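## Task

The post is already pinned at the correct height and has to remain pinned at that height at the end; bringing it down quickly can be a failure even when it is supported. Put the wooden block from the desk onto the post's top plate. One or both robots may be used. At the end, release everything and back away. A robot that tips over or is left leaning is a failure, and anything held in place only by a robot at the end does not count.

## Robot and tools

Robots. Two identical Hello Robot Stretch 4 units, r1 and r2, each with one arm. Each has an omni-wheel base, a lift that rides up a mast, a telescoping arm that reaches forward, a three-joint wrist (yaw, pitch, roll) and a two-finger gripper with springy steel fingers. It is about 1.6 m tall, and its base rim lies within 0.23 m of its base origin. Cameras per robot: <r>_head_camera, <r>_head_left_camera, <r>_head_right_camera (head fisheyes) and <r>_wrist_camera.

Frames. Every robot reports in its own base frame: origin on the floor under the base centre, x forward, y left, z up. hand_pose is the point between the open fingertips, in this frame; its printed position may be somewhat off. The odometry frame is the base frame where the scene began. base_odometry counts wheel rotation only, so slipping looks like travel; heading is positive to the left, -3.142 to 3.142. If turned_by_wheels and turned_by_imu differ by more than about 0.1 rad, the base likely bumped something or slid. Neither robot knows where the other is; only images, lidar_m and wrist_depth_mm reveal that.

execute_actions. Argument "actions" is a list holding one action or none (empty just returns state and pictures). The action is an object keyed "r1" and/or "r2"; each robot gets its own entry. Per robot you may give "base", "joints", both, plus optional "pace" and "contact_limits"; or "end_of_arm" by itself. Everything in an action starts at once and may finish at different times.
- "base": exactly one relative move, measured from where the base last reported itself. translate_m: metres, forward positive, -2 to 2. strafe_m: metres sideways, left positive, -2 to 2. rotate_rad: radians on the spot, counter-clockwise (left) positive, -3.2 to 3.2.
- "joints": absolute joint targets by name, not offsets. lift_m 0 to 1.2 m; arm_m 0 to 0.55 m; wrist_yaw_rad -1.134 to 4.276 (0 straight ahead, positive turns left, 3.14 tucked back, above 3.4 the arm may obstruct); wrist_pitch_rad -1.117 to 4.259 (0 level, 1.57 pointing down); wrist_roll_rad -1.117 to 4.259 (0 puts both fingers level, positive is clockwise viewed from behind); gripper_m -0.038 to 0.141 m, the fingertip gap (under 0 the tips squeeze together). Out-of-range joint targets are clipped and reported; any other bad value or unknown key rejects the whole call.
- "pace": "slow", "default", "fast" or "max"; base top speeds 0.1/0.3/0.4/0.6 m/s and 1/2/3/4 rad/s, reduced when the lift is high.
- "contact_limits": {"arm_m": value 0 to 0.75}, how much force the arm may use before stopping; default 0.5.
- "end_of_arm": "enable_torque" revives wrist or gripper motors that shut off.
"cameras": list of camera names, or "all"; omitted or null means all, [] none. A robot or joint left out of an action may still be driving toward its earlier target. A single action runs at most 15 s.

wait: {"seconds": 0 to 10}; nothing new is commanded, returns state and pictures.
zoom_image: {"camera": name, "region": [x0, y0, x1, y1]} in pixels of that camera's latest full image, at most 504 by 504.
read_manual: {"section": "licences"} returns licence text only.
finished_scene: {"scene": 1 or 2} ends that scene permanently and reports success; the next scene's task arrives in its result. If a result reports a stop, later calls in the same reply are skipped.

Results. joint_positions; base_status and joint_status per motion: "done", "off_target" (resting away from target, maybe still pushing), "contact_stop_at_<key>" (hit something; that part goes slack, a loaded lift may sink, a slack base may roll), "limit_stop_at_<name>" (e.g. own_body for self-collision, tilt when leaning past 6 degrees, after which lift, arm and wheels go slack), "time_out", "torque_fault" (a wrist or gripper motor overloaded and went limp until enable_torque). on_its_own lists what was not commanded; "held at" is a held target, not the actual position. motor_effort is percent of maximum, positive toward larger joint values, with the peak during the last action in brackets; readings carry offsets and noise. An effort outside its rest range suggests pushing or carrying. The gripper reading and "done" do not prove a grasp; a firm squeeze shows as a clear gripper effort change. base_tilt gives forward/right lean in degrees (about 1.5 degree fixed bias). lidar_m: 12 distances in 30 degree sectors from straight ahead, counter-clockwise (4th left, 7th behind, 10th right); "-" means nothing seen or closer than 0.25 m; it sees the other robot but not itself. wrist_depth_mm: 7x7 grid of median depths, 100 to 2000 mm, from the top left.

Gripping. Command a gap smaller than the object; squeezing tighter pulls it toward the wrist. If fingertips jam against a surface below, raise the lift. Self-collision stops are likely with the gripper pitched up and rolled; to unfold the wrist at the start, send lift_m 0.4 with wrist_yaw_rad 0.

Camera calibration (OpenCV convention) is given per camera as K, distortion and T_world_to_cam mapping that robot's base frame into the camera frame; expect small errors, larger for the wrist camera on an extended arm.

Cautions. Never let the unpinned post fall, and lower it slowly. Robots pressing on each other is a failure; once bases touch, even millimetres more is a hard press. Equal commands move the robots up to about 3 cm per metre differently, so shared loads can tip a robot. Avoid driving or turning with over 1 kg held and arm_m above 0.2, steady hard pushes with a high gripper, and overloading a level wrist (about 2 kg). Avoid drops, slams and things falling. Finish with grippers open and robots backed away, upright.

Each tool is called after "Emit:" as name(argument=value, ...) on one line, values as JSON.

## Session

Emit:
execute_actions(actions=[])

Scene clock: 0.00 s.
r1.base_odometry: x=+0.000 y=+0.000 heading=+0.000 (m, m, rad; r1's odometry frame)
r1.turned_by_wheels: +0.000 (rad since the last result)
r1.turned_by_imu: +0.000 (rad since the last result)
r1.base_tilt: forward=+0.9 right=+0.4 (deg)
r1.lidar_m: 2.40 3.42 1.89 1.16 1.01 1.04 1.25 1.28 1.30 1.58 2.96 2.78
r1.base_status: not commanded
r1.joint_positions: lift_m=+0.264 arm_m=+0.000 wrist_yaw_rad=+3.214 wrist_pitch_rad=-0.014 wrist_roll_rad=-0.010 gripper_m=+0.057
r1.joint_status: not commanded
r1.motor_effort: lift_m=+22 arm_m=-2 wrist_yaw_rad=+2 wrist_pitch_rad=-5 wrist_roll_rad=+0 gripper_m=-2 wheel_0=+0 wheel_1=+0 wheel_2=+1 (%)
r1.hand_pose: x=-0.1234 y=+0.0664 z=+0.4460 quat_wxyz=(-0.036, +0.007, -0.005, +0.999) (m; r1's base frame)
r1.wrist_depth_mm: - - 138 1708 1366 1078 917 / - - 138 1618 1366 1078 931 / - 108 139 1618 1366 1118 946 / 147 142 165 1708 1397 1118 946 / 201 1336 1499 1708 1308 1118 946 / 199 1308 204 1366 1229 1042 960 / 197 1042 1042 - - 976 917
r2.base_odometry: x=+0.000 y=+0.000 heading=+0.000 (m, m, rad; r2's odometry frame)
r2.turned_by_wheels: +0.000 (rad since the last result)
r2.turned_by_imu: +0.000 (rad since the last result)
r2.base_tilt: forward=-0.9 right=+0.7 (deg)
r2.lidar_m: 2.19 1.50 1.43 1.45 1.89 2.70 2.78 2.41 3.28 1.38 1.35 2.50
r2.base_status: not commanded
r2.joint_positions: lift_m=+0.190 arm_m=-0.003 wrist_yaw_rad=+3.138 wrist_pitch_rad=+0.001 wrist_roll_rad=+0.003 gripper_m=+0.057
r2.joint_status: not commanded
r2.motor_effort: lift_m=+19 arm_m=-1 wrist_yaw_rad=-3 wrist_pitch_rad=-8 wrist_roll_rad=-1 gripper_m=-2 wheel_0=+0 wheel_1=+0 wheel_2=+0 (%)
r2.hand_pose: x=-0.1198 y=+0.0884 z=+0.3683 quat_wxyz=(+0.002, +0.000, +0.001, +1.000) (m; r2's base frame)
r2.wrist_depth_mm: - 135 - - - - - / - 116 149 - - - - / - 123 161 - - - - / 136 136 291 - - - - / 1863 - - - - - - / 1182 1336 196 1336 191 1366 1397 / 854 854 917 123 946 878 917
pictures: r1_head_camera, r1_head_left_camera, r1_head_right_camera, r1_wrist_camera, r2_head_camera, r2_head_left_camera, r2_head_right_camera, r2_wrist_camera
camera_calibration (this result's frames):
r1_wrist_camera: T_world_to_cam=[[-0.119009, 0.992072, -0.0403639, -0.0496612], [0.022446, -0.0379542, -0.999027, 0.501343], [-0.992639, -0.119799, -0.0177512, 0.121483], [0, 0, 0, 1]] pos_world=[0.103425, 0.082849, 0.501007]
r2_wrist_camera: T_world_to_cam=[[-0.00383813, 0.999559, 0.0294536, -0.0991143], [0.0325668, 0.0295631, -0.999032, 0.418739], [-0.999462, -0.00287521, -0.0326659, 0.117685], [0, 0, 0, 1]] pos_world=[0.103604, 0.0870297, 0.425097]
Images, in order (width x height): r1_head_camera 420x560, r1_head_left_camera 420x672, r1_head_right_camera 420x672, r1_wrist_camera 616x392, r2_head_camera 420x560, r2_head_left_camera 420x672, r2_head_right_camera 420x672, r2_wrist_camera 616x392.

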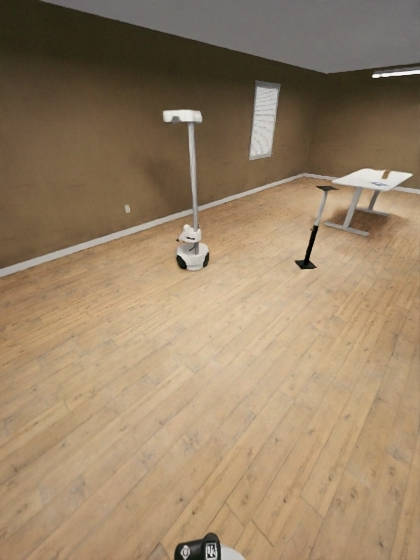

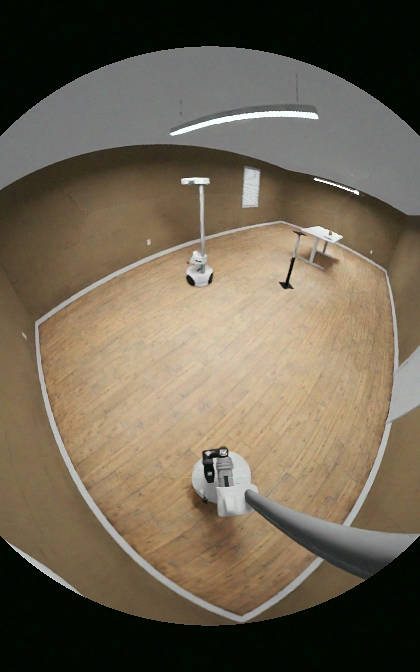

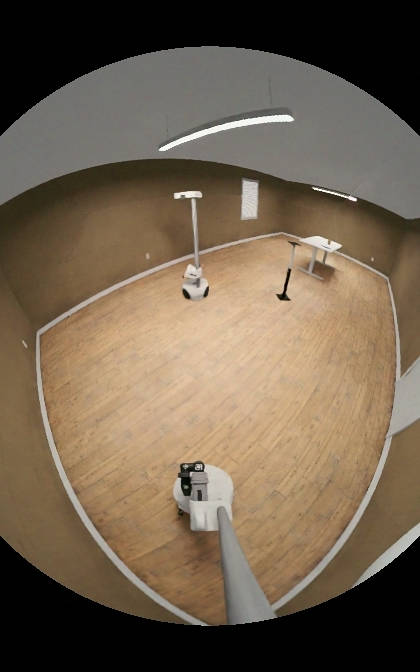

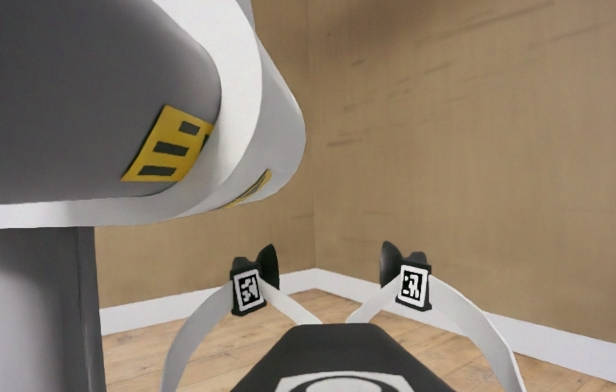

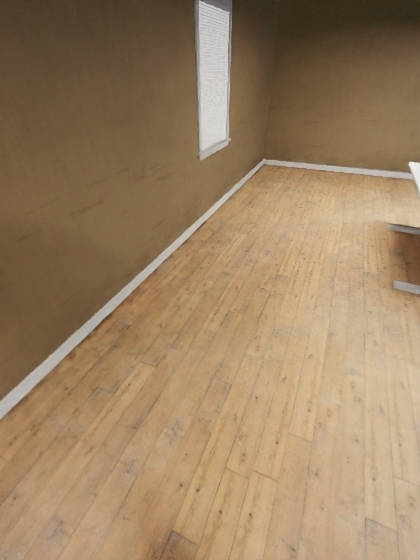

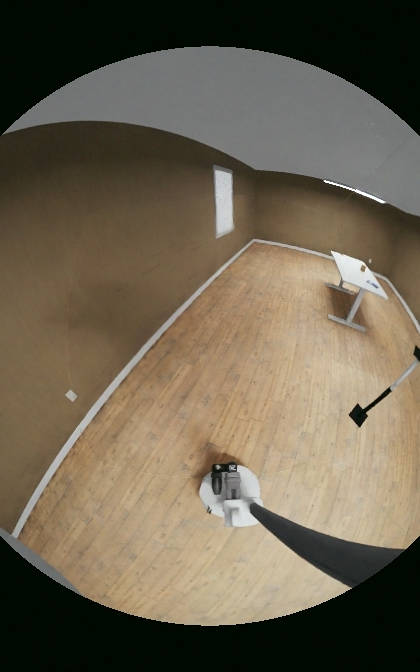

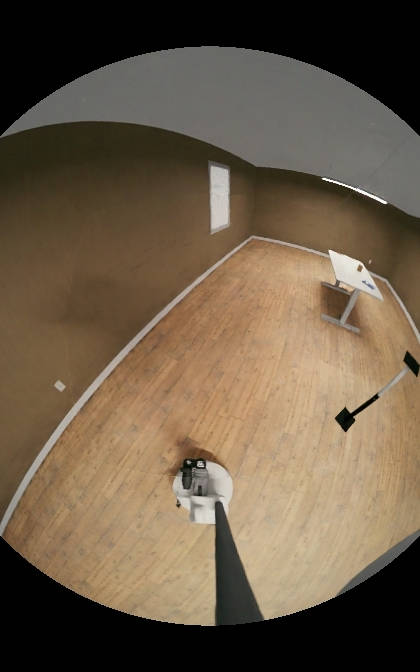

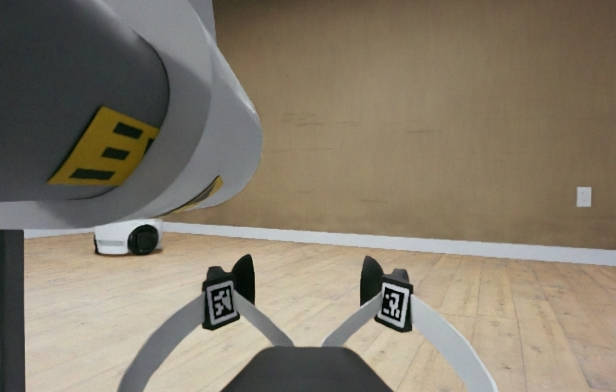

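Emit:
execute_actions(actions=[{"r2":{"base":{"rotate_rad":-2.0},"pace":"fast"},"r1":{"base":{"rotate_rad":-0.47},"joints":{"lift_m":0.7,"wrist_yaw_rad":0},"pace":"fast"}}], cameras=["r2_head_camera"])

Emit:
execute_actions(actions=[{"r2":{"base":{"strafe_m":2.0},"joints":{"lift_m":0.66,"wrist_yaw_rad":0,"gripper_m":0.14},"pace":"max"},"r1":{"base":{"translate_m":1.3},"pace":"fast"}}], cameras=["r2_head_camera","r2_head_left_camera","r1_wrist_camera"])

Scene clock: 3.13 s.
r1.base_odometry: x=+0.000 y=+0.000 heading=-0.469 (m, m, rad; r1's odometry frame)
r1.turned_by_wheels: -0.469 (rad since the last result)
r1.turned_by_imu: -0.462 (rad since the last result)
r1.base_tilt: forward=+0.7 right=+0.5 (deg)
r1.lidar_m: 2.75 2.38 3.42 1.75 1.13 1.02 1.04 1.32 1.28 1.30 1.65 3.32
r1.base_status: done
r1.joint_positions: lift_m=+0.700 arm_m=+0.000 wrist_yaw_rad=+0.001 wrist_pitch_rad=-0.014 wrist_roll_rad=-0.010 gripper_m=+0.057
r1.joint_status: all done
r1.motor_effort: lift_m=+23(26) arm_m=-1(1) wrist_yaw_rad=+1(2) wrist_pitch_rad=-6(6) wrist_roll_rad=+1(0) gripper_m=-1(2) wheel_0=+3(9) wheel_1=+2(10) wheel_2=+2(11) (%)
r1.hand_pose: x=+0.4591 y=-0.0873 z=+0.8822 quat_wxyz=(+1.000, -0.005, -0.007, +0.000) (m; r1's base frame)
r1.wrist_depth_mm: - - - - - - - / - - - - - - - / - - - - - - - / - - - - - - - / - - - - - - - / - - 204 - - - - / 1921 1921 1983 - - 1808 1863
r2.base_odometry: x=+0.000 y=+0.000 heading=-2.000 (m, m, rad; r2's odometry frame)
r2.turned_by_wheels: -2.000 (rad since the last result)
r2.turned_by_imu: -2.002 (rad since the last result)
r2.base_tilt: forward=-1.0 right=+0.8 (deg)
r2.lidar_m: 3.25 1.36 1.42 2.60 2.00 1.49 1.42 1.50 2.07 2.70 2.57 2.32
r2.base_status: done
r2.joint_positions: lift_m=+0.190 arm_m=-0.003 wrist_yaw_rad=+3.138 wrist_pitch_rad=+0.001 wrist_roll_rad=+0.003 gripper_m=+0.057
r2.joint_status: not commanded
r2.motor_effort: lift_m=+19(19) arm_m=+0(0) wrist_yaw_rad=-1(2) wrist_pitch_rad=-7(7) wrist_roll_rad=+0(1) gripper_m=-2(0) wheel_0=-1(8) wheel_1=-2(11) wheel_2=-2(7) (%)
r2.hand_pose: x=-0.1198 y=+0.0884 z=+0.3683 quat_wxyz=(+0.002, +0.000, +0.001, +1.000) (m; r2's base frame)
r2.wrist_depth_mm: - 135 1576 1499 1537 1499 1499 / - 116 149 1499 1537 1499 1537 / - 123 161 1537 1537 1537 1499 / 136 136 291 1499 1499 1499 1537 / 1537 1499 1537 1537 1537 1537 1537 / 1182 1308 196 1366 191 1397 1397 / 854 854 931 123 917 878 917
pictures: r2_head_camera
Images, in order (width x height): r2_head_camera 420x560.

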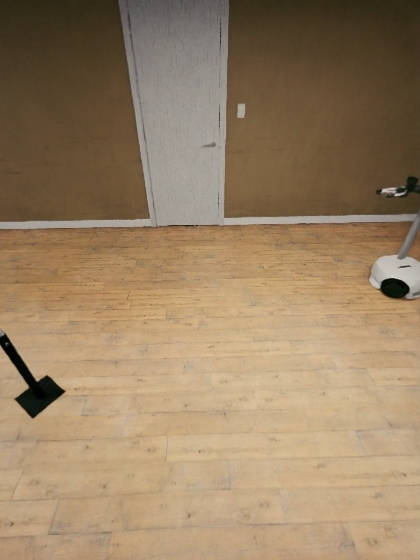

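Scene clock: 7.87 s.
r1.base_odometry: x=+1.160 y=-0.588 heading=-0.469 (m, m, rad; r1's odometry frame)
r1.turned_by_wheels: +0.000 (rad since the last result)
r1.turned_by_imu: -0.003 (rad since the last result)
r1.base_tilt: forward=+1.0 right=+0.5 (deg)
r1.lidar_m: 1.41 3.24 2.96 2.97 2.45 2.22 2.28 1.97 1.77 1.71 2.21 2.85
r1.base_status: done
r1.joint_positions: lift_m=+0.700 arm_m=+0.000 wrist_yaw_rad=+0.000 wrist_pitch_rad=-0.014 wrist_roll_rad=-0.010 gripper_m=+0.057
r1.joint_status: not commanded
r1.motor_effort: lift_m=+23(23) arm_m=-1(1) wrist_yaw_rad=+2(1) wrist_pitch_rad=-5(5) wrist_roll_rad=+0(1) gripper_m=-2(1) wheel_0=+3(9) wheel_1=+2(7) wheel_2=+2(11) (%)
r1.hand_pose: x=+0.4591 y=-0.0874 z=+0.8822 quat_wxyz=(+1.000, -0.005, -0.007, +0.000) (m; r1's base frame)
r1.wrist_depth_mm: - - - - - - - / - - - - - - - / - - - - - - - / - - - - - - - / - - - - - - - / - - 203 - - - - / - 1983 1921 - - 1863 1808
r2.base_odometry: x=+1.818 y=-0.833 heading=-2.001 (m, m, rad; r2's odometry frame)
r2.turned_by_wheels: +0.000 (rad since the last result)
r2.turned_by_imu: -0.002 (rad since the last result)
r2.base_tilt: forward=-1.0 right=+0.7 (deg)
r2.lidar_m: 1.39 0.77 0.96 4.00 1.95 1.45 1.40 1.47 2.04 4.71 1.41 1.37
r2.base_status: done
r2.joint_positions: lift_m=+0.660 arm_m=-0.003 wrist_yaw_rad=+0.000 wrist_pitch_rad=+0.001 wrist_roll_rad=+0.003 gripper_m=+0.140
r2.joint_status: all done
r2.motor_effort: lift_m=+23(28) arm_m=+0(0) wrist_yaw_rad=-1(8) wrist_pitch_rad=-7(8) wrist_roll_rad=-1(0) gripper_m=+2(1) wheel_0=+0(14) wheel_1=-1(19) wheel_2=-1(2) (%)
r2.hand_pose: x=+0.4569 y=-0.0873 z=+0.8378 quat_wxyz=(+1.000, +0.001, +0.000, +0.000) (m; r2's base frame)
r2.wrist_depth_mm: - - - - - - - / - - - - - - - / - - - - - - - / - - - - - - - / 960 1160 - - - - - / 820 210 - - - 198 - / 831 1808 1921 123 1921 1808 1921
pictures: r1_wrist_camera, r2_head_camera, r2_head_left_camera
camera_calibration (this result's frames):
r1_wrist_camera: T_world_to_cam=[[0.0474301, -0.998059, -0.0403616, -0.0604545], [-0.0196395, 0.0394674, -0.999028, 0.944317], [0.998681, 0.0481767, -0.0177295, -0.210565], [0, 0, 0, 1]] pos_world=[0.2317, -0.0874626, 0.937226]
Images, in order (width x height): r1_wrist_camera 616x392, r2_head_camera 420x560, r2_head_left_camera 420x672.

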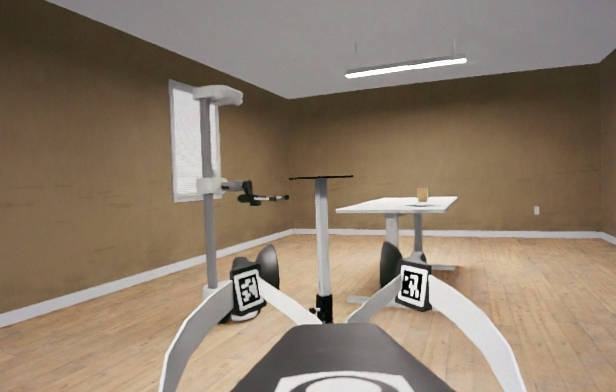

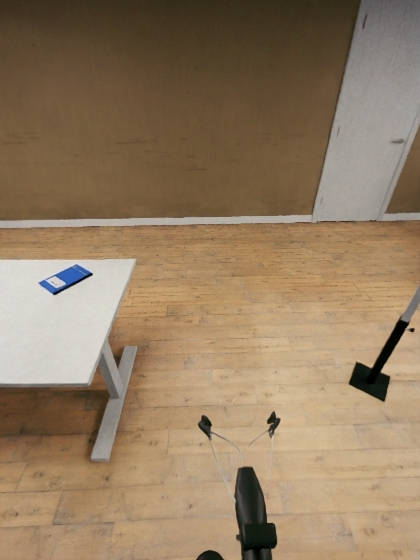

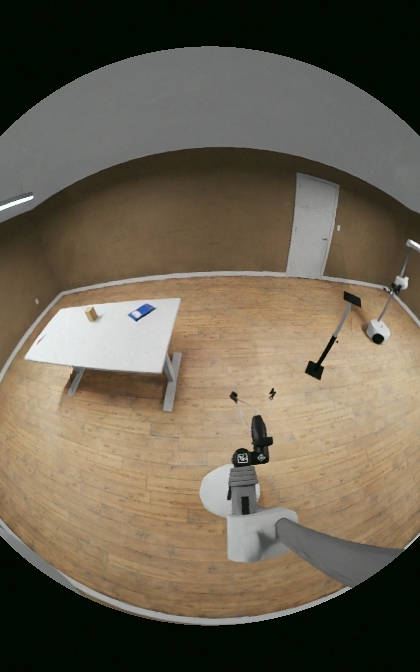

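Emit:
execute_actions(actions=[{"r2":{"base":{"strafe_m":1.21},"joints":{"arm_m":0.3,"lift_m":0.645},"pace":"max"},"r1":{"joints":{"lift_m":0.76}}}], cameras=[])

Emit:
execute_actions(actions=[{"r2":{"base":{"translate_m":0.25},"pace":"fast"}}], cameras=["r2_head_camera","r2_wrist_camera"])

Scene clock: 12.57 s.
r1.base_odometry: x=+1.160 y=-0.588 heading=-0.469 (m, m, rad; r1's odometry frame)
r1.turned_by_wheels: +0.000 (rad since the last result)
r1.turned_by_imu: +0.000 (rad since the last result)
r1.base_tilt: forward=+0.9 right=+0.6 (deg)
r1.lidar_m: 1.42 3.21 2.95 2.98 2.47 2.24 2.26 1.94 1.77 1.76 2.22 2.84
r1.base_status: not commanded
r1.joint_positions: lift_m=+0.760 arm_m=+0.000 wrist_yaw_rad=+0.000 wrist_pitch_rad=-0.014 wrist_roll_rad=-0.010 gripper_m=+0.057
r1.joint_status: all done
r1.motor_effort: lift_m=+23(26) arm_m=-2(1) wrist_yaw_rad=+2(2) wrist_pitch_rad=-5(6) wrist_roll_rad=+1(0) gripper_m=-2(2) wheel_0=+3(3) wheel_1=+2(2) wheel_2=+1(1) (%)
r1.hand_pose: x=+0.4591 y=-0.0874 z=+0.9422 quat_wxyz=(+1.000, -0.005, -0.007, +0.000) (m; r1's base frame)
r1.wrist_depth_mm: - - - - - - - / - - - - - - - / - - - - - - - / - - - - - - - / - - - - - - - / - - 204 - - - - / - - - - - 1983 1983
r2.base_odometry: x=+2.918 y=-1.337 heading=-2.000 (m, m, rad; r2's odometry frame)
r2.turned_by_wheels: +0.000 (rad since the last result)
r2.turned_by_imu: -0.002 (rad since the last result)
r2.base_tilt: forward=-1.1 right=+0.7 (deg)
r2.lidar_m: 0.67 0.71 2.88 2.78 1.91 1.39 1.36 1.44 2.02 5.76 0.92 0.70
r2.base_status: done
r2.joint_positions: lift_m=+0.645 arm_m=+0.299 wrist_yaw_rad=+0.000 wrist_pitch_rad=+0.001 wrist_roll_rad=+0.003 gripper_m=+0.140
r2.joint_status: all done
r2.motor_effort: lift_m=+16(20) arm_m=+7(7) wrist_yaw_rad=-1(0) wrist_pitch_rad=-8(9) wrist_roll_rad=-1(1) gripper_m=+1(0) wheel_0=+2(11) wheel_1=+0(14) wheel_2=+0(1) (%)
r2.hand_pose: x=+0.7583 y=-0.0874 z=+0.8233 quat_wxyz=(+1.000, +0.001, +0.000, +0.000) (m; r2's base frame)
r2.wrist_depth_mm: - - - - - - - / - - - - - - - / - - - - - - - / - - - - - - - / 854 878 878 676 - - - / 469 211 413 492 415 199 500 / 325 320 334 123 338 315 336
pictures: none
No camera images: the call's "cameras" was empty. Leave "cameras" out to get every camera's image.

Scene clock: 14.53 s.
r1.base_odometry: x=+1.160 y=-0.588 heading=-0.469 (m, m, rad; r1's odometry frame)
r1.turned_by_wheels: +0.000 (rad since the last result)
r1.turned_by_imu: +0.000 (rad since the last result)
r1.base_tilt: forward=+1.0 right=+0.5 (deg)
r1.lidar_m: 1.42 3.22 2.93 2.97 2.46 2.23 2.26 1.96 1.78 1.76 2.21 2.84
r1.base_status: not commanded
r1.joint_positions: lift_m=+0.760 arm_m=+0.000 wrist_yaw_rad=+0.000 wrist_pitch_rad=-0.014 wrist_roll_rad=-0.010 gripper_m=+0.057
r1.joint_status: not commanded
r1.motor_effort: lift_m=+24(23) arm_m=-2(2) wrist_yaw_rad=+2(2) wrist_pitch_rad=-7(6) wrist_roll_rad=+0(1) gripper_m=-1(3) wheel_0=+3(3) wheel_1=+2(2) wheel_2=+1(2) (%)
r1.hand_pose: x=+0.4591 y=-0.0874 z=+0.9422 quat_wxyz=(+1.000, -0.005, -0.007, +0.000) (m; r1's base frame)
r1.wrist_depth_mm: - - - - - - - / - - - - - - - / - - - - - - - / - - - - - - - / - - - - - - - / - - 204 - - - - / - - - - - 1921 1983
r2.base_odometry: x=+2.814 y=-1.565 heading=-2.001 (m, m, rad; r2's odometry frame)
r2.turned_by_wheels: +0.000 (rad since the last result)
r2.turned_by_imu: -0.001 (rad since the last result)
r2.base_tilt: forward=-1.0 right=+0.7 (deg)
r2.lidar_m: 0.43 0.45 0.65 2.76 2.28 1.66 1.62 1.72 2.34 5.94 0.60 0.44
r2.base_status: done
r2.joint_positions: lift_m=+0.645 arm_m=+0.299 wrist_yaw_rad=+0.000 wrist_pitch_rad=+0.001 wrist_roll_rad=+0.003 gripper_m=+0.140
r2.joint_status: not commanded
r2.motor_effort: lift_m=+16(16) arm_m=+6(7) wrist_yaw_rad=+0(3) wrist_pitch_rad=-8(8) wrist_roll_rad=+0(1) gripper_m=-1(1) wheel_0=-1(7) wheel_1=-1(5) wheel_2=+0(10) (%)
r2.hand_pose: x=+0.7583 y=-0.0874 z=+0.8233 quat_wxyz=(+1.000, +0.001, +0.000, +0.000) (m; r2's base frame)
r2.wrist_depth_mm: - - - - - - - / - - - - - - - / - - - - - - - / - - - - - - - / - - - 459 - - - / 473 210 384 382 418 199 496 / 324 319 334 123 336 317 338
pictures: r2_head_camera, r2_wrist_camera
camera_calibration (this result's frames):
r2_wrist_camera: T_world_to_cam=[[0.00753516, -0.999538, 0.0294548, -0.116702], [-0.0324174, -0.0296843, -0.999034, 0.893997], [0.999446, 0.00657303, -0.0326261, -0.505282], [0, 0, 0, 1]] pos_world=[0.534863, -0.0867896, 0.880085]
Images, in order (width x height): r2_head_camera 420x560, r2_wrist_camera 616x392.

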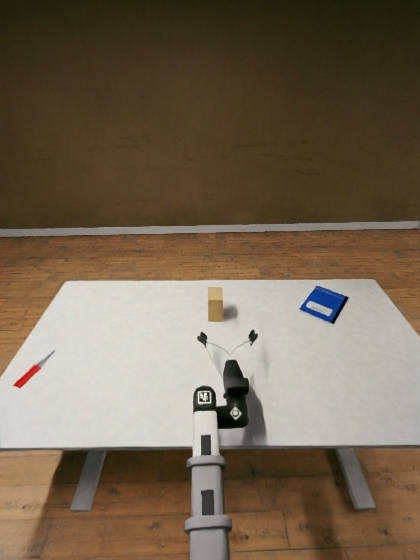

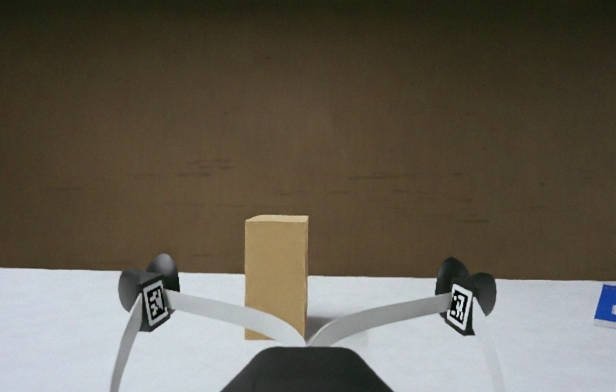

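Emit:
execute_actions(actions=[{"r2":{"base":{"strafe_m":0.03},"joints":{"arm_m":0.495,"lift_m":0.635,"gripper_m":0.115}}}], cameras=["r2_wrist_camera"])

Emit:
execute_actions(actions=[{"r2":{"joints":{"gripper_m":0.015}}}], cameras=[])

Emit:
execute_actions(actions=[{"r2":{"joints":{"lift_m":0.66}}}], cameras=["r2_wrist_camera"])

Emit:
execute_actions(actions=[{"r2":{"base":{"strafe_m":-2},"joints":{"arm_m":0.3,"lift_m":0.91},"pace":"fast"}}], cameras=["r2_head_camera"])

Emit:
execute_actions(actions=[{"r2":{"base":{"strafe_m":-0.19},"joints":{"arm_m":0.38},"pace":"fast"}}], cameras=["r2_head_camera","r1_wrist_camera"])

Scene clock: 17.17 s.
r1.base_odometry: x=+1.160 y=-0.588 heading=-0.469 (m, m, rad; r1's odometry frame)
r1.turned_by_wheels: +0.000 (rad since the last result)
r1.turned_by_imu: +0.000 (rad since the last result)
r1.base_tilt: forward=+1.0 right=+0.6 (deg)
r1.lidar_m: 1.41 3.22 2.95 2.98 2.45 2.23 2.26 1.96 1.77 1.76 2.20 2.85
r1.base_status: not commanded
r1.joint_positions: lift_m=+0.760 arm_m=+0.000 wrist_yaw_rad=+0.000 wrist_pitch_rad=-0.014 wrist_roll_rad=-0.010 gripper_m=+0.057
r1.joint_status: not commanded
r1.motor_effort: lift_m=+23(23) arm_m=-2(2) wrist_yaw_rad=+2(2) wrist_pitch_rad=-6(6) wrist_roll_rad=+1(1) gripper_m=-2(1) wheel_0=+3(3) wheel_1=+2(2) wheel_2=+2(2) (%)
r1.hand_pose: x=+0.4591 y=-0.0874 z=+0.9422 quat_wxyz=(+1.000, -0.005, -0.007, +0.000) (m; r1's base frame)
r1.wrist_depth_mm: - - - - - - - / - - - - - - - / - - - - - - - / - - - - - - - / - - - - - - - / - - 204 - - - - / - - - - - 1983 1983
r2.base_odometry: x=+2.842 y=-1.577 heading=-2.001 (m, m, rad; r2's odometry frame)
r2.turned_by_wheels: +0.000 (rad since the last result)
r2.turned_by_imu: -0.001 (rad since the last result)
r2.base_tilt: forward=-0.9 right=+0.7 (deg)
r2.lidar_m: 0.43 0.46 0.66 2.75 2.29 1.67 1.62 1.69 2.39 5.96 0.62 0.44
r2.base_status: done
r2.joint_positions: lift_m=+0.635 arm_m=+0.494 wrist_yaw_rad=+0.000 wrist_pitch_rad=+0.001 wrist_roll_rad=+0.003 gripper_m=+0.115
r2.joint_status: all done
r2.motor_effort: lift_m=+15(15) arm_m=+6(6) wrist_yaw_rad=-3(1) wrist_pitch_rad=-7(8) wrist_roll_rad=+1(1) gripper_m=+2(2) wheel_0=+0(9) wheel_1=-1(10) wheel_2=+0(0) (%)
r2.hand_pose: x=+0.9533 y=-0.0874 z=+0.8134 quat_wxyz=(+1.000, +0.001, +0.000, +0.000) (m; r2's base frame)
r2.wrist_depth_mm: - - - - - - - / - - - - - - - / - - - - - - - / - - - - - - - / - - - 188 - - - / 439 410 191 189 196 427 - / 306 290 310 119 315 296 315
pictures: r2_wrist_camera
camera_calibration (this result's frames):
r2_wrist_camera: T_world_to_cam=[[0.0074447, -0.999538, 0.0294547, -0.117819], [-0.0324389, -0.0296814, -0.999033, 0.890412], [0.999446, 0.00648202, -0.0326449, -0.700426], [0, 0, 0, 1]] pos_world=[0.729799, -0.0867955, 0.870156]
Images, in order (width x height): r2_wrist_camera 616x392.

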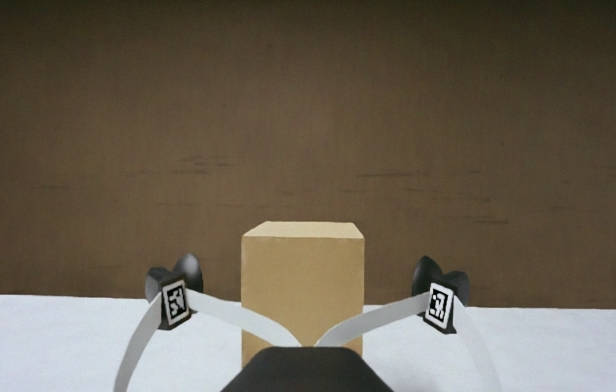

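Scene clock: 19.00 s.
r1.base_odometry: x=+1.160 y=-0.588 heading=-0.469 (m, m, rad; r1's odometry frame)
r1.turned_by_wheels: +0.000 (rad since the last result)
r1.turned_by_imu: +0.000 (rad since the last result)
r1.base_tilt: forward=+1.0 right=+0.6 (deg)
r1.lidar_m: 1.43 3.24 2.95 2.99 2.47 2.23 2.26 1.96 1.77 1.77 2.22 2.85
r1.base_status: not commanded
r1.joint_positions: lift_m=+0.760 arm_m=+0.000 wrist_yaw_rad=+0.000 wrist_pitch_rad=-0.014 wrist_roll_rad=-0.010 gripper_m=+0.057
r1.joint_status: not commanded
r1.motor_effort: lift_m=+23(23) arm_m=-2(2) wrist_yaw_rad=+2(2) wrist_pitch_rad=-6(5) wrist_roll_rad=+1(1) gripper_m=-2(1) wheel_0=+2(3) wheel_1=+2(2) wheel_2=+1(2) (%)
r1.hand_pose: x=+0.4591 y=-0.0874 z=+0.9422 quat_wxyz=(+1.000, -0.005, -0.007, +0.000) (m; r1's base frame)
r1.wrist_depth_mm: - - - - - - - / - - - - - - - / - - - - - - - / - - - - - - - / - - - - - - - / - - 203 - - - - / - - - - - 1921 1983
r2.base_odometry: x=+2.842 y=-1.577 heading=-2.001 (m, m, rad; r2's odometry frame)
r2.turned_by_wheels: +0.000 (rad since the last result)
r2.turned_by_imu: -0.001 (rad since the last result)
r2.base_tilt: forward=-1.0 right=+0.7 (deg)
r2.lidar_m: 0.42 0.46 0.66 2.75 2.30 1.67 1.63 1.69 2.35 5.98 0.60 0.45
r2.base_status: not commanded
r2.joint_positions: lift_m=+0.635 arm_m=+0.494 wrist_yaw_rad=+0.000 wrist_pitch_rad=+0.001 wrist_roll_rad=+0.003 gripper_m=+0.015
r2.joint_status: all done
r2.motor_effort: lift_m=+15(15) arm_m=+6(6) wrist_yaw_rad=-3(2) wrist_pitch_rad=-7(8) wrist_roll_rad=-3(1) gripper_m=-17(18) wheel_0=+0(1) wheel_1=-2(2) wheel_2=+0(0) (%)
r2.hand_pose: x=+0.9533 y=-0.0873 z=+0.8134 quat_wxyz=(+1.000, +0.001, +0.000, +0.000) (m; r2's base frame)
r2.wrist_depth_mm: - - - - - - - / - - - - - - - / - - - - - - - / - - - - - - - / - - - 175 - - - / 442 442 178 175 178 466 - / 304 287 309 140 315 279 315
pictures: none
No camera images: the call's "cameras" was empty. Leave "cameras" out to get every camera's image.

Scene clock: 19.87 s.
r1.base_odometry: x=+1.160 y=-0.588 heading=-0.469 (m, m, rad; r1's odometry frame)
r1.turned_by_wheels: +0.000 (rad since the last result)
r1.turned_by_imu: +0.000 (rad since the last result)
r1.base_tilt: forward=+0.8 right=+0.5 (deg)
r1.lidar_m: 1.43 3.25 2.96 2.99 2.45 2.22 2.27 1.95 1.76 1.75 2.19 2.85
r1.base_status: not commanded
r1.joint_positions: lift_m=+0.760 arm_m=+0.000 wrist_yaw_rad=+0.000 wrist_pitch_rad=-0.014 wrist_roll_rad=-0.010 gripper_m=+0.057
r1.joint_status: not commanded
r1.motor_effort: lift_m=+23(23) arm_m=-1(1) wrist_yaw_rad=+3(2) wrist_pitch_rad=-6(6) wrist_roll_rad=+1(1) gripper_m=-2(3) wheel_0=+2(3) wheel_1=+2(2) wheel_2=+1(1) (%)
r1.hand_pose: x=+0.4591 y=-0.0874 z=+0.9422 quat_wxyz=(+1.000, -0.005, -0.007, +0.000) (m; r1's base frame)
r1.wrist_depth_mm: - - - - - - - / - - - - - - - / - - - - - - - / - - - - - - - / - - - - - - - / - - 204 - - - - / - - - - - 1983 -
r2.base_odometry: x=+2.842 y=-1.577 heading=-2.001 (m, m, rad; r2's odometry frame)
r2.turned_by_wheels: +0.000 (rad since the last result)
r2.turned_by_imu: +0.000 (rad since the last result)
r2.base_tilt: forward=-0.9 right=+0.9 (deg)
r2.lidar_m: 0.43 0.47 0.65 2.75 2.29 1.65 1.62 1.69 2.37 5.97 0.62 0.45
r2.base_status: not commanded
r2.joint_positions: lift_m=+0.659 arm_m=+0.494 wrist_yaw_rad=+0.000 wrist_pitch_rad=+0.004 wrist_roll_rad=+0.003 gripper_m=+0.015
r2.joint_status: all done
r2.motor_effort: lift_m=+26(26) arm_m=+6(6) wrist_yaw_rad=-1(5) wrist_pitch_rad=-18(19) wrist_roll_rad=-2(0) gripper_m=-17(18) wheel_0=+0(1) wheel_1=-2(2) wheel_2=+0(0) (%)
r2.hand_pose: x=+0.9533 y=-0.0873 z=+0.8365 quat_wxyz=(+1.000, +0.001, +0.002, +0.000) (m; r2's base frame)
r2.wrist_depth_mm: - - - - - - - / - - - - - - - / - - - - - - - / - - - - - - - / - - - 175 - - - / - - 178 175 178 - - / 347 332 353 140 359 320 359
pictures: r2_wrist_camera
camera_calibration (this result's frames):
r2_wrist_camera: T_world_to_cam=[[0.00776744, -0.999537, 0.029428, -0.118721], [-0.0361026, -0.02969, -0.998907, 0.916839], [0.999318, 0.00669652, -0.0363165, -0.696489], [0, 0, 0, 1]] pos_world=[0.730036, -0.0867815, 0.894037]
Images, in order (width x height): r2_wrist_camera 616x392.

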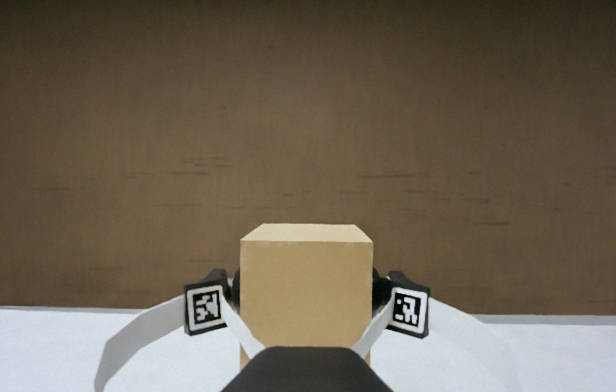

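Scene clock: 26.03 s.
r1.base_odometry: x=+1.160 y=-0.588 heading=-0.469 (m, m, rad; r1's odometry frame)
r1.turned_by_wheels: +0.000 (rad since the last result)
r1.turned_by_imu: +0.000 (rad since the last result)
r1.base_tilt: forward=+1.0 right=+0.6 (deg)
r1.lidar_m: 1.44 1.93 2.95 2.98 2.43 2.23 2.28 1.92 1.77 1.76 2.19 2.86
r1.base_status: not commanded
r1.joint_positions: lift_m=+0.760 arm_m=+0.000 wrist_yaw_rad=+0.000 wrist_pitch_rad=-0.014 wrist_roll_rad=-0.010 gripper_m=+0.057
r1.joint_status: not commanded
r1.motor_effort: lift_m=+23(24) arm_m=-1(1) wrist_yaw_rad=+2(2) wrist_pitch_rad=-5(6) wrist_roll_rad=+1(1) gripper_m=-3(2) wheel_0=+3(3) wheel_1=+2(2) wheel_2=+1(2) (%)
r1.hand_pose: x=+0.4591 y=-0.0874 z=+0.9422 quat_wxyz=(+1.000, -0.005, -0.007, +0.000) (m; r1's base frame)
r1.wrist_depth_mm: - - - - - - - / - - - - - - - / - - - - - - - / - - - - - - - / - - - - - - - / - - 204 - - - - / - - 1756 - - 1921 1983
r2.base_odometry: x=+1.023 y=-0.744 heading=-2.001 (m, m, rad; r2's odometry frame)
r2.turned_by_wheels: +0.000 (rad since the last result)
r2.turned_by_imu: +0.003 (rad since the last result)
r2.base_tilt: forward=-1.0 right=+0.7 (deg)
r2.lidar_m: 0.80 1.59 1.22 1.77 2.32 1.73 1.66 1.74 2.43 3.97 1.72 0.73
r2.base_status: done
r2.joint_positions: lift_m=+0.910 arm_m=+0.301 wrist_yaw_rad=+0.000 wrist_pitch_rad=+0.004 wrist_roll_rad=+0.003 gripper_m=+0.015
r2.joint_status: all done
r2.motor_effort: lift_m=+26(27) arm_m=-6(7) wrist_yaw_rad=-2(4) wrist_pitch_rad=-18(20) wrist_roll_rad=+2(0) gripper_m=-16(20) wheel_0=-2(12) wheel_1=+1(10) wheel_2=+0(0) (%)
r2.hand_pose: x=+0.7605 y=-0.0874 z=+1.0865 quat_wxyz=(+1.000, +0.001, +0.002, +0.000) (m; r2's base frame)
r2.wrist_depth_mm: - - - - - - - / - - - - - - - / - - - - - - - / - - - - - - - / - - - 175 - - - / - - 178 175 179 - - / - - - 140 - 366 -
pictures: r2_head_camera
Images, in order (width x height): r2_head_camera 420x560.

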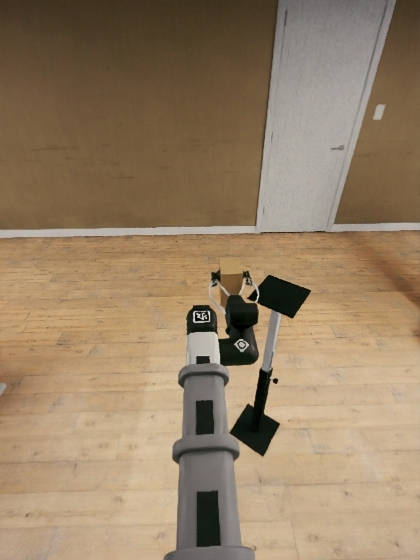

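Scene clock: 27.83 s.
r1.base_odometry: x=+1.160 y=-0.588 heading=-0.469 (m, m, rad; r1's odometry frame)
r1.turned_by_wheels: +0.000 (rad since the last result)
r1.turned_by_imu: +0.000 (rad since the last result)
r1.base_tilt: forward=+0.9 right=+0.5 (deg)
r1.lidar_m: 1.44 1.76 2.95 2.98 2.45 2.23 2.26 1.94 1.76 1.77 2.22 2.84
r1.base_status: not commanded
r1.joint_positions: lift_m=+0.760 arm_m=+0.000 wrist_yaw_rad=+0.000 wrist_pitch_rad=-0.014 wrist_roll_rad=-0.010 gripper_m=+0.057
r1.joint_status: not commanded
r1.motor_effort: lift_m=+23(23) arm_m=-2(2) wrist_yaw_rad=+2(2) wrist_pitch_rad=-6(6) wrist_roll_rad=+1(0) gripper_m=-3(3) wheel_0=+3(3) wheel_1=+2(2) wheel_2=+2(2) (%)
r1.hand_pose: x=+0.4591 y=-0.0874 z=+0.9422 quat_wxyz=(+1.000, -0.005, -0.007, +0.000) (m; r1's base frame)
r1.wrist_depth_mm: - - - - - - - / - - - - - - - / - - - - - - - / - - - - - - - / - - - - - - - / - - 204 - - - - / - 1756 1863 - - 1921 1983
r2.base_odometry: x=+0.851 y=-0.664 heading=-2.001 (m, m, rad; r2's odometry frame)
r2.turned_by_wheels: +0.000 (rad since the last result)
r2.turned_by_imu: +0.000 (rad since the last result)
r2.base_tilt: forward=-0.9 right=+0.9 (deg)
r2.lidar_m: 0.73 3.18 1.39 1.66 2.33 1.72 1.66 1.74 2.42 3.78 1.71 1.73
r2.base_status: done
r2.joint_positions: lift_m=+0.910 arm_m=+0.379 wrist_yaw_rad=+0.000 wrist_pitch_rad=+0.004 wrist_roll_rad=+0.003 gripper_m=+0.015
r2.joint_status: all done
r2.motor_effort: lift_m=+25(26) arm_m=+6(7) wrist_yaw_rad=-1(1) wrist_pitch_rad=-18(18) wrist_roll_rad=-1(1) gripper_m=-20(20) wheel_0=+0(10) wheel_1=+2(8) wheel_2=+0(1) (%)
r2.hand_pose: x=+0.8383 y=-0.0874 z=+1.0865 quat_wxyz=(+1.000, +0.001, +0.002, +0.000) (m; r2's base frame)
r2.wrist_depth_mm: - - - - - - - / - - - - - - - / - - - - - - - / - - - - - - - / - - - 175 - - - / - - 178 175 178 - - / - - - 140 - - -
pictures: r1_wrist_camera, r2_head_camera
camera_calibration (this result's frames):
r1_wrist_camera: T_world_to_cam=[[0.0474301, -0.998059, -0.0403618, -0.0580346], [-0.0196397, 0.0394677, -0.999028, 1.00421], [0.998681, 0.0481767, -0.0177296, -0.209501], [0, 0, 0, 1]] pos_world=[0.2317, -0.0874627, 0.997177]
Images, in order (width x height): r1_wrist_camera 616x392, r2_head_camera 420x560.

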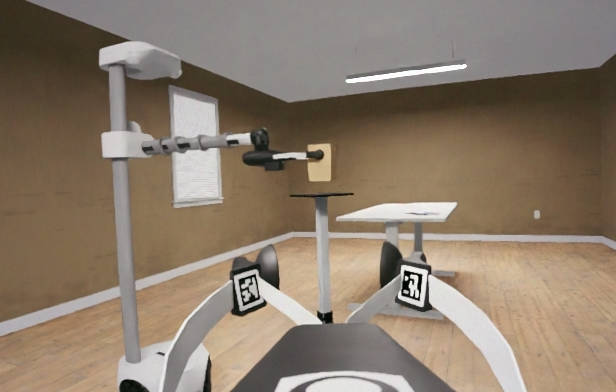

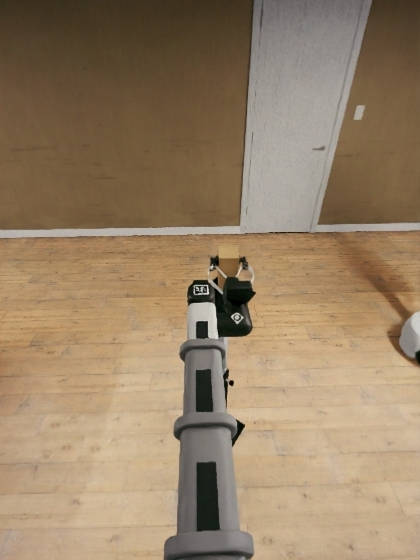

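Emit:
execute_actions(actions=[{"r2":{"base":{"strafe_m":0.02},"joints":{"lift_m":0.872},"pace":"slow"}}], cameras=["r1_wrist_camera"])

Emit:
zoom_image(camera="r1_wrist_camera", region=[270,140,370,210])

Scene clock: 29.30 s.
r1.base_odometry: x=+1.160 y=-0.588 heading=-0.469 (m, m, rad; r1's odometry frame)
r1.turned_by_wheels: +0.000 (rad since the last result)
r1.turned_by_imu: +0.000 (rad since the last result)
r1.base_tilt: forward=+1.0 right=+0.6 (deg)
r1.lidar_m: 1.41 1.78 2.95 2.96 2.45 2.24 2.26 1.95 1.77 1.76 2.23 2.85
r1.base_status: not commanded
r1.joint_positions: lift_m=+0.760 arm_m=+0.000 wrist_yaw_rad=+0.000 wrist_pitch_rad=-0.014 wrist_roll_rad=-0.010 gripper_m=+0.057
r1.joint_status: not commanded
r1.motor_effort: lift_m=+23(23) arm_m=-1(1) wrist_yaw_rad=+2(2) wrist_pitch_rad=-6(6) wrist_roll_rad=+1(1) gripper_m=-2(2) wheel_0=+3(3) wheel_1=+2(2) wheel_2=+2(2) (%)
r1.hand_pose: x=+0.4591 y=-0.0874 z=+0.9422 quat_wxyz=(+1.000, -0.005, -0.007, +0.000) (m; r1's base frame)
r1.wrist_depth_mm: - - - - - - - / - - - - - - - / - - - - - - - / - - - - - - - / - - - - - - - / - - 204 - - - - / - 1921 1863 - - 1921 1921
r2.base_odometry: x=+0.869 y=-0.673 heading=-2.001 (m, m, rad; r2's odometry frame)
r2.turned_by_wheels: +0.000 (rad since the last result)
r2.turned_by_imu: +0.000 (rad since the last result)
r2.base_tilt: forward=-1.0 right=+0.7 (deg)
r2.lidar_m: 0.77 3.18 1.36 1.68 2.34 1.74 1.66 1.75 2.43 3.77 1.75 1.62
r2.base_status: done
r2.joint_positions: lift_m=+0.872 arm_m=+0.379 wrist_yaw_rad=+0.000 wrist_pitch_rad=+0.004 wrist_roll_rad=+0.003 gripper_m=+0.015
r2.joint_status: all done
r2.motor_effort: lift_m=+16(23) arm_m=+6(6) wrist_yaw_rad=-2(2) wrist_pitch_rad=-19(18) wrist_roll_rad=+0(1) gripper_m=-18(19) wheel_0=-1(3) wheel_1=+2(2) wheel_2=+0(1) (%)
r2.hand_pose: x=+0.8383 y=-0.0874 z=+1.0492 quat_wxyz=(+1.000, +0.001, +0.002, +0.000) (m; r2's base frame)
r2.wrist_depth_mm: - - - - - - - / - - - - - - - / - - - - - - - / - - - - - - - / - - - 175 - - - / - - 178 175 178 - - / - - - 140 - - -
pictures: r1_wrist_camera
camera_calibration (this result's frames):
r1_wrist_camera: T_world_to_cam=[[0.04743, -0.998059, -0.0403616, -0.0580347], [-0.0196396, 0.0394675, -0.999028, 1.00421], [0.998681, 0.0481766, -0.0177296, -0.209502], [0, 0, 0, 1]] pos_world=[0.2317, -0.0874627, 0.997177]
Images, in order (width x height): r1_wrist_camera 616x392.

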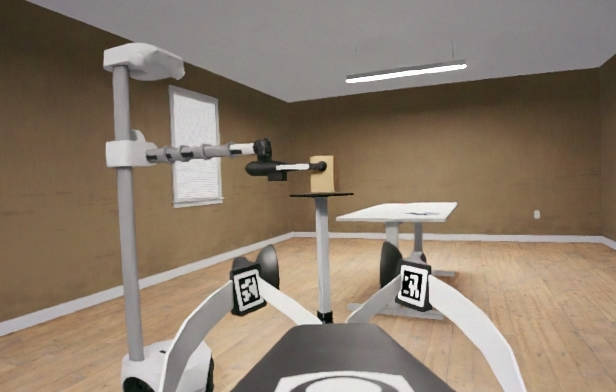

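Region (270, 140, 370, 210) of r1_wrist_camera's 616x392 image, scaled by 5.040; it fills the top 353 rows of this view, and the rest is white.

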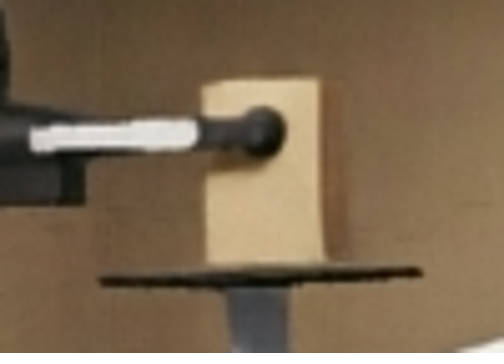

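Emit:
execute_actions(actions=[{"r2":{"joints":{"lift_m":0.864,"gripper_m":0.1}}}], cameras=[])

Emit:
execute_actions(actions=[{"r2":{"base":{"translate_m":-0.15},"joints":{"arm_m":0},"pace":"fast"}}], cameras=["r2_head_camera"])

Scene clock: 31.40 s.
r1.base_odometry: x=+1.160 y=-0.588 heading=-0.469 (m, m, rad; r1's odometry frame)
r1.turned_by_wheels: +0.000 (rad since the last result)
r1.turned_by_imu: +0.000 (rad since the last result)
r1.base_tilt: forward=+1.1 right=+0.5 (deg)
r1.lidar_m: 1.42 1.78 2.94 2.97 2.46 2.24 2.27 1.94 1.77 1.75 2.21 2.84
r1.base_status: not commanded
r1.joint_positions: lift_m=+0.760 arm_m=+0.000 wrist_yaw_rad=+0.000 wrist_pitch_rad=-0.014 wrist_roll_rad=-0.010 gripper_m=+0.057
r1.joint_status: not commanded
r1.motor_effort: lift_m=+23(24) arm_m=-2(1) wrist_yaw_rad=+2(2) wrist_pitch_rad=-6(6) wrist_roll_rad=+1(0) gripper_m=-1(1) wheel_0=+3(3) wheel_1=+2(2) wheel_2=+2(1) (%)
r1.hand_pose: x=+0.4591 y=-0.0874 z=+0.9422 quat_wxyz=(+1.000, -0.005, -0.007, +0.000) (m; r1's base frame)
r1.wrist_depth_mm: - - - - - - - / - - - - - - - / - - - - - - - / - - - - - - - / - - - - - - - / - - 203 - - - - / - 1921 1808 - - 1983 1983
r2.base_odometry: x=+0.869 y=-0.673 heading=-2.001 (m, m, rad; r2's odometry frame)
r2.turned_by_wheels: +0.000 (rad since the last result)
r2.turned_by_imu: -0.001 (rad since the last result)
r2.base_tilt: forward=-0.9 right=+0.7 (deg)
r2.lidar_m: 0.77 3.17 1.36 1.68 2.31 1.71 1.66 1.75 2.45 3.80 1.73 1.62
r2.base_status: not commanded
r2.joint_positions: lift_m=+0.864 arm_m=+0.379 wrist_yaw_rad=+0.000 wrist_pitch_rad=+0.001 wrist_roll_rad=+0.003 gripper_m=+0.100
r2.joint_status: all done
r2.motor_effort: lift_m=+16(17) arm_m=+6(6) wrist_yaw_rad=-1(2) wrist_pitch_rad=-9(18) wrist_roll_rad=+0(0) gripper_m=+0(14) wheel_0=-1(1) wheel_1=+2(2) wheel_2=+0(0) (%)
r2.hand_pose: x=+0.8383 y=-0.0874 z=+1.0422 quat_wxyz=(+1.000, +0.001, +0.001, +0.000) (m; r2's base frame)
r2.wrist_depth_mm: - - - - - - - / - - - - - - - / - - - - - - - / - - - - - - - / - - - 187 - - - / - - 189 187 192 - - / - - - 123 - - -
pictures: none
No camera images: the call's "cameras" was empty. Leave "cameras" out to get every camera's image.

Scene clock: 33.27 s.
r1.base_odometry: x=+1.160 y=-0.588 heading=-0.469 (m, m, rad; r1's odometry frame)
r1.turned_by_wheels: +0.000 (rad since the last result)
r1.turned_by_imu: +0.000 (rad since the last result)
r1.base_tilt: forward=+0.9 right=+0.5 (deg)
r1.lidar_m: 1.41 1.77 2.93 2.99 2.44 2.24 2.26 1.96 1.77 1.77 2.20 2.85
r1.base_status: not commanded
r1.joint_positions: lift_m=+0.760 arm_m=+0.000 wrist_yaw_rad=+0.000 wrist_pitch_rad=-0.014 wrist_roll_rad=-0.010 gripper_m=+0.057
r1.joint_status: not commanded
r1.motor_effort: lift_m=+23(23) arm_m=-2(1) wrist_yaw_rad=+2(2) wrist_pitch_rad=-5(6) wrist_roll_rad=+1(1) gripper_m=-2(2) wheel_0=+3(3) wheel_1=+2(2) wheel_2=+2(1) (%)
r1.hand_pose: x=+0.4591 y=-0.0874 z=+0.9422 quat_wxyz=(+1.000, -0.005, -0.007, +0.000) (m; r1's base frame)
r1.wrist_depth_mm: - - - - - - - / - - - - - - - / - - - - - - - / - - - - - - - / - - - - - - - / - - 204 - - - - / - 1708 - - - 1921 1983
r2.base_odometry: x=+0.931 y=-0.536 heading=-2.001 (m, m, rad; r2's odometry frame)
r2.turned_by_wheels: +0.000 (rad since the last result)
r2.turned_by_imu: +0.000 (rad since the last result)
r2.base_tilt: forward=-0.8 right=+0.9 (deg)
r2.lidar_m: 0.84 1.81 1.41 2.49 2.12 1.57 1.52 1.59 2.21 3.78 1.88 1.70
r2.base_status: done
r2.joint_positions: lift_m=+0.864 arm_m=+0.001 wrist_yaw_rad=+0.000 wrist_pitch_rad=+0.001 wrist_roll_rad=+0.003 gripper_m=+0.100
r2.joint_status: all done
r2.motor_effort: lift_m=+16(16) arm_m=-6(2) wrist_yaw_rad=-2(3) wrist_pitch_rad=-8(9) wrist_roll_rad=+0(2) gripper_m=+0(1) wheel_0=-1(9) wheel_1=-1(4) wheel_2=-1(9) (%)
r2.hand_pose: x=+0.4605 y=-0.0875 z=+1.0423 quat_wxyz=(+1.000, +0.001, +0.000, +0.000) (m; r2's base frame)
r2.wrist_depth_mm: - - - - - - - / - - - - - - - / - - - - - - - / - - - - - - - / - - - 715 - - - / - - 213 - 197 - - / - - - 123 - - -
pictures: r2_head_camera
Images, in order (width x height): r2_head_camera 420x560.

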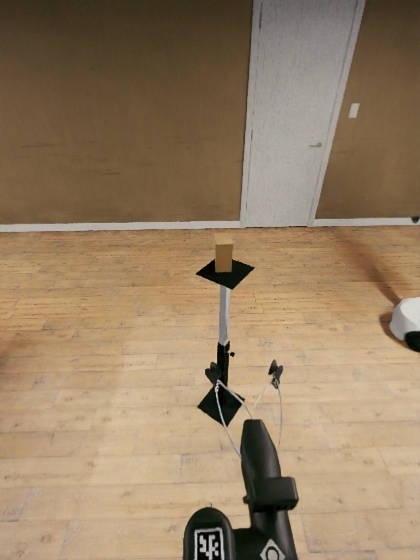

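Emit:
finished_scene(scene=2)

The scene is finished: the task was done.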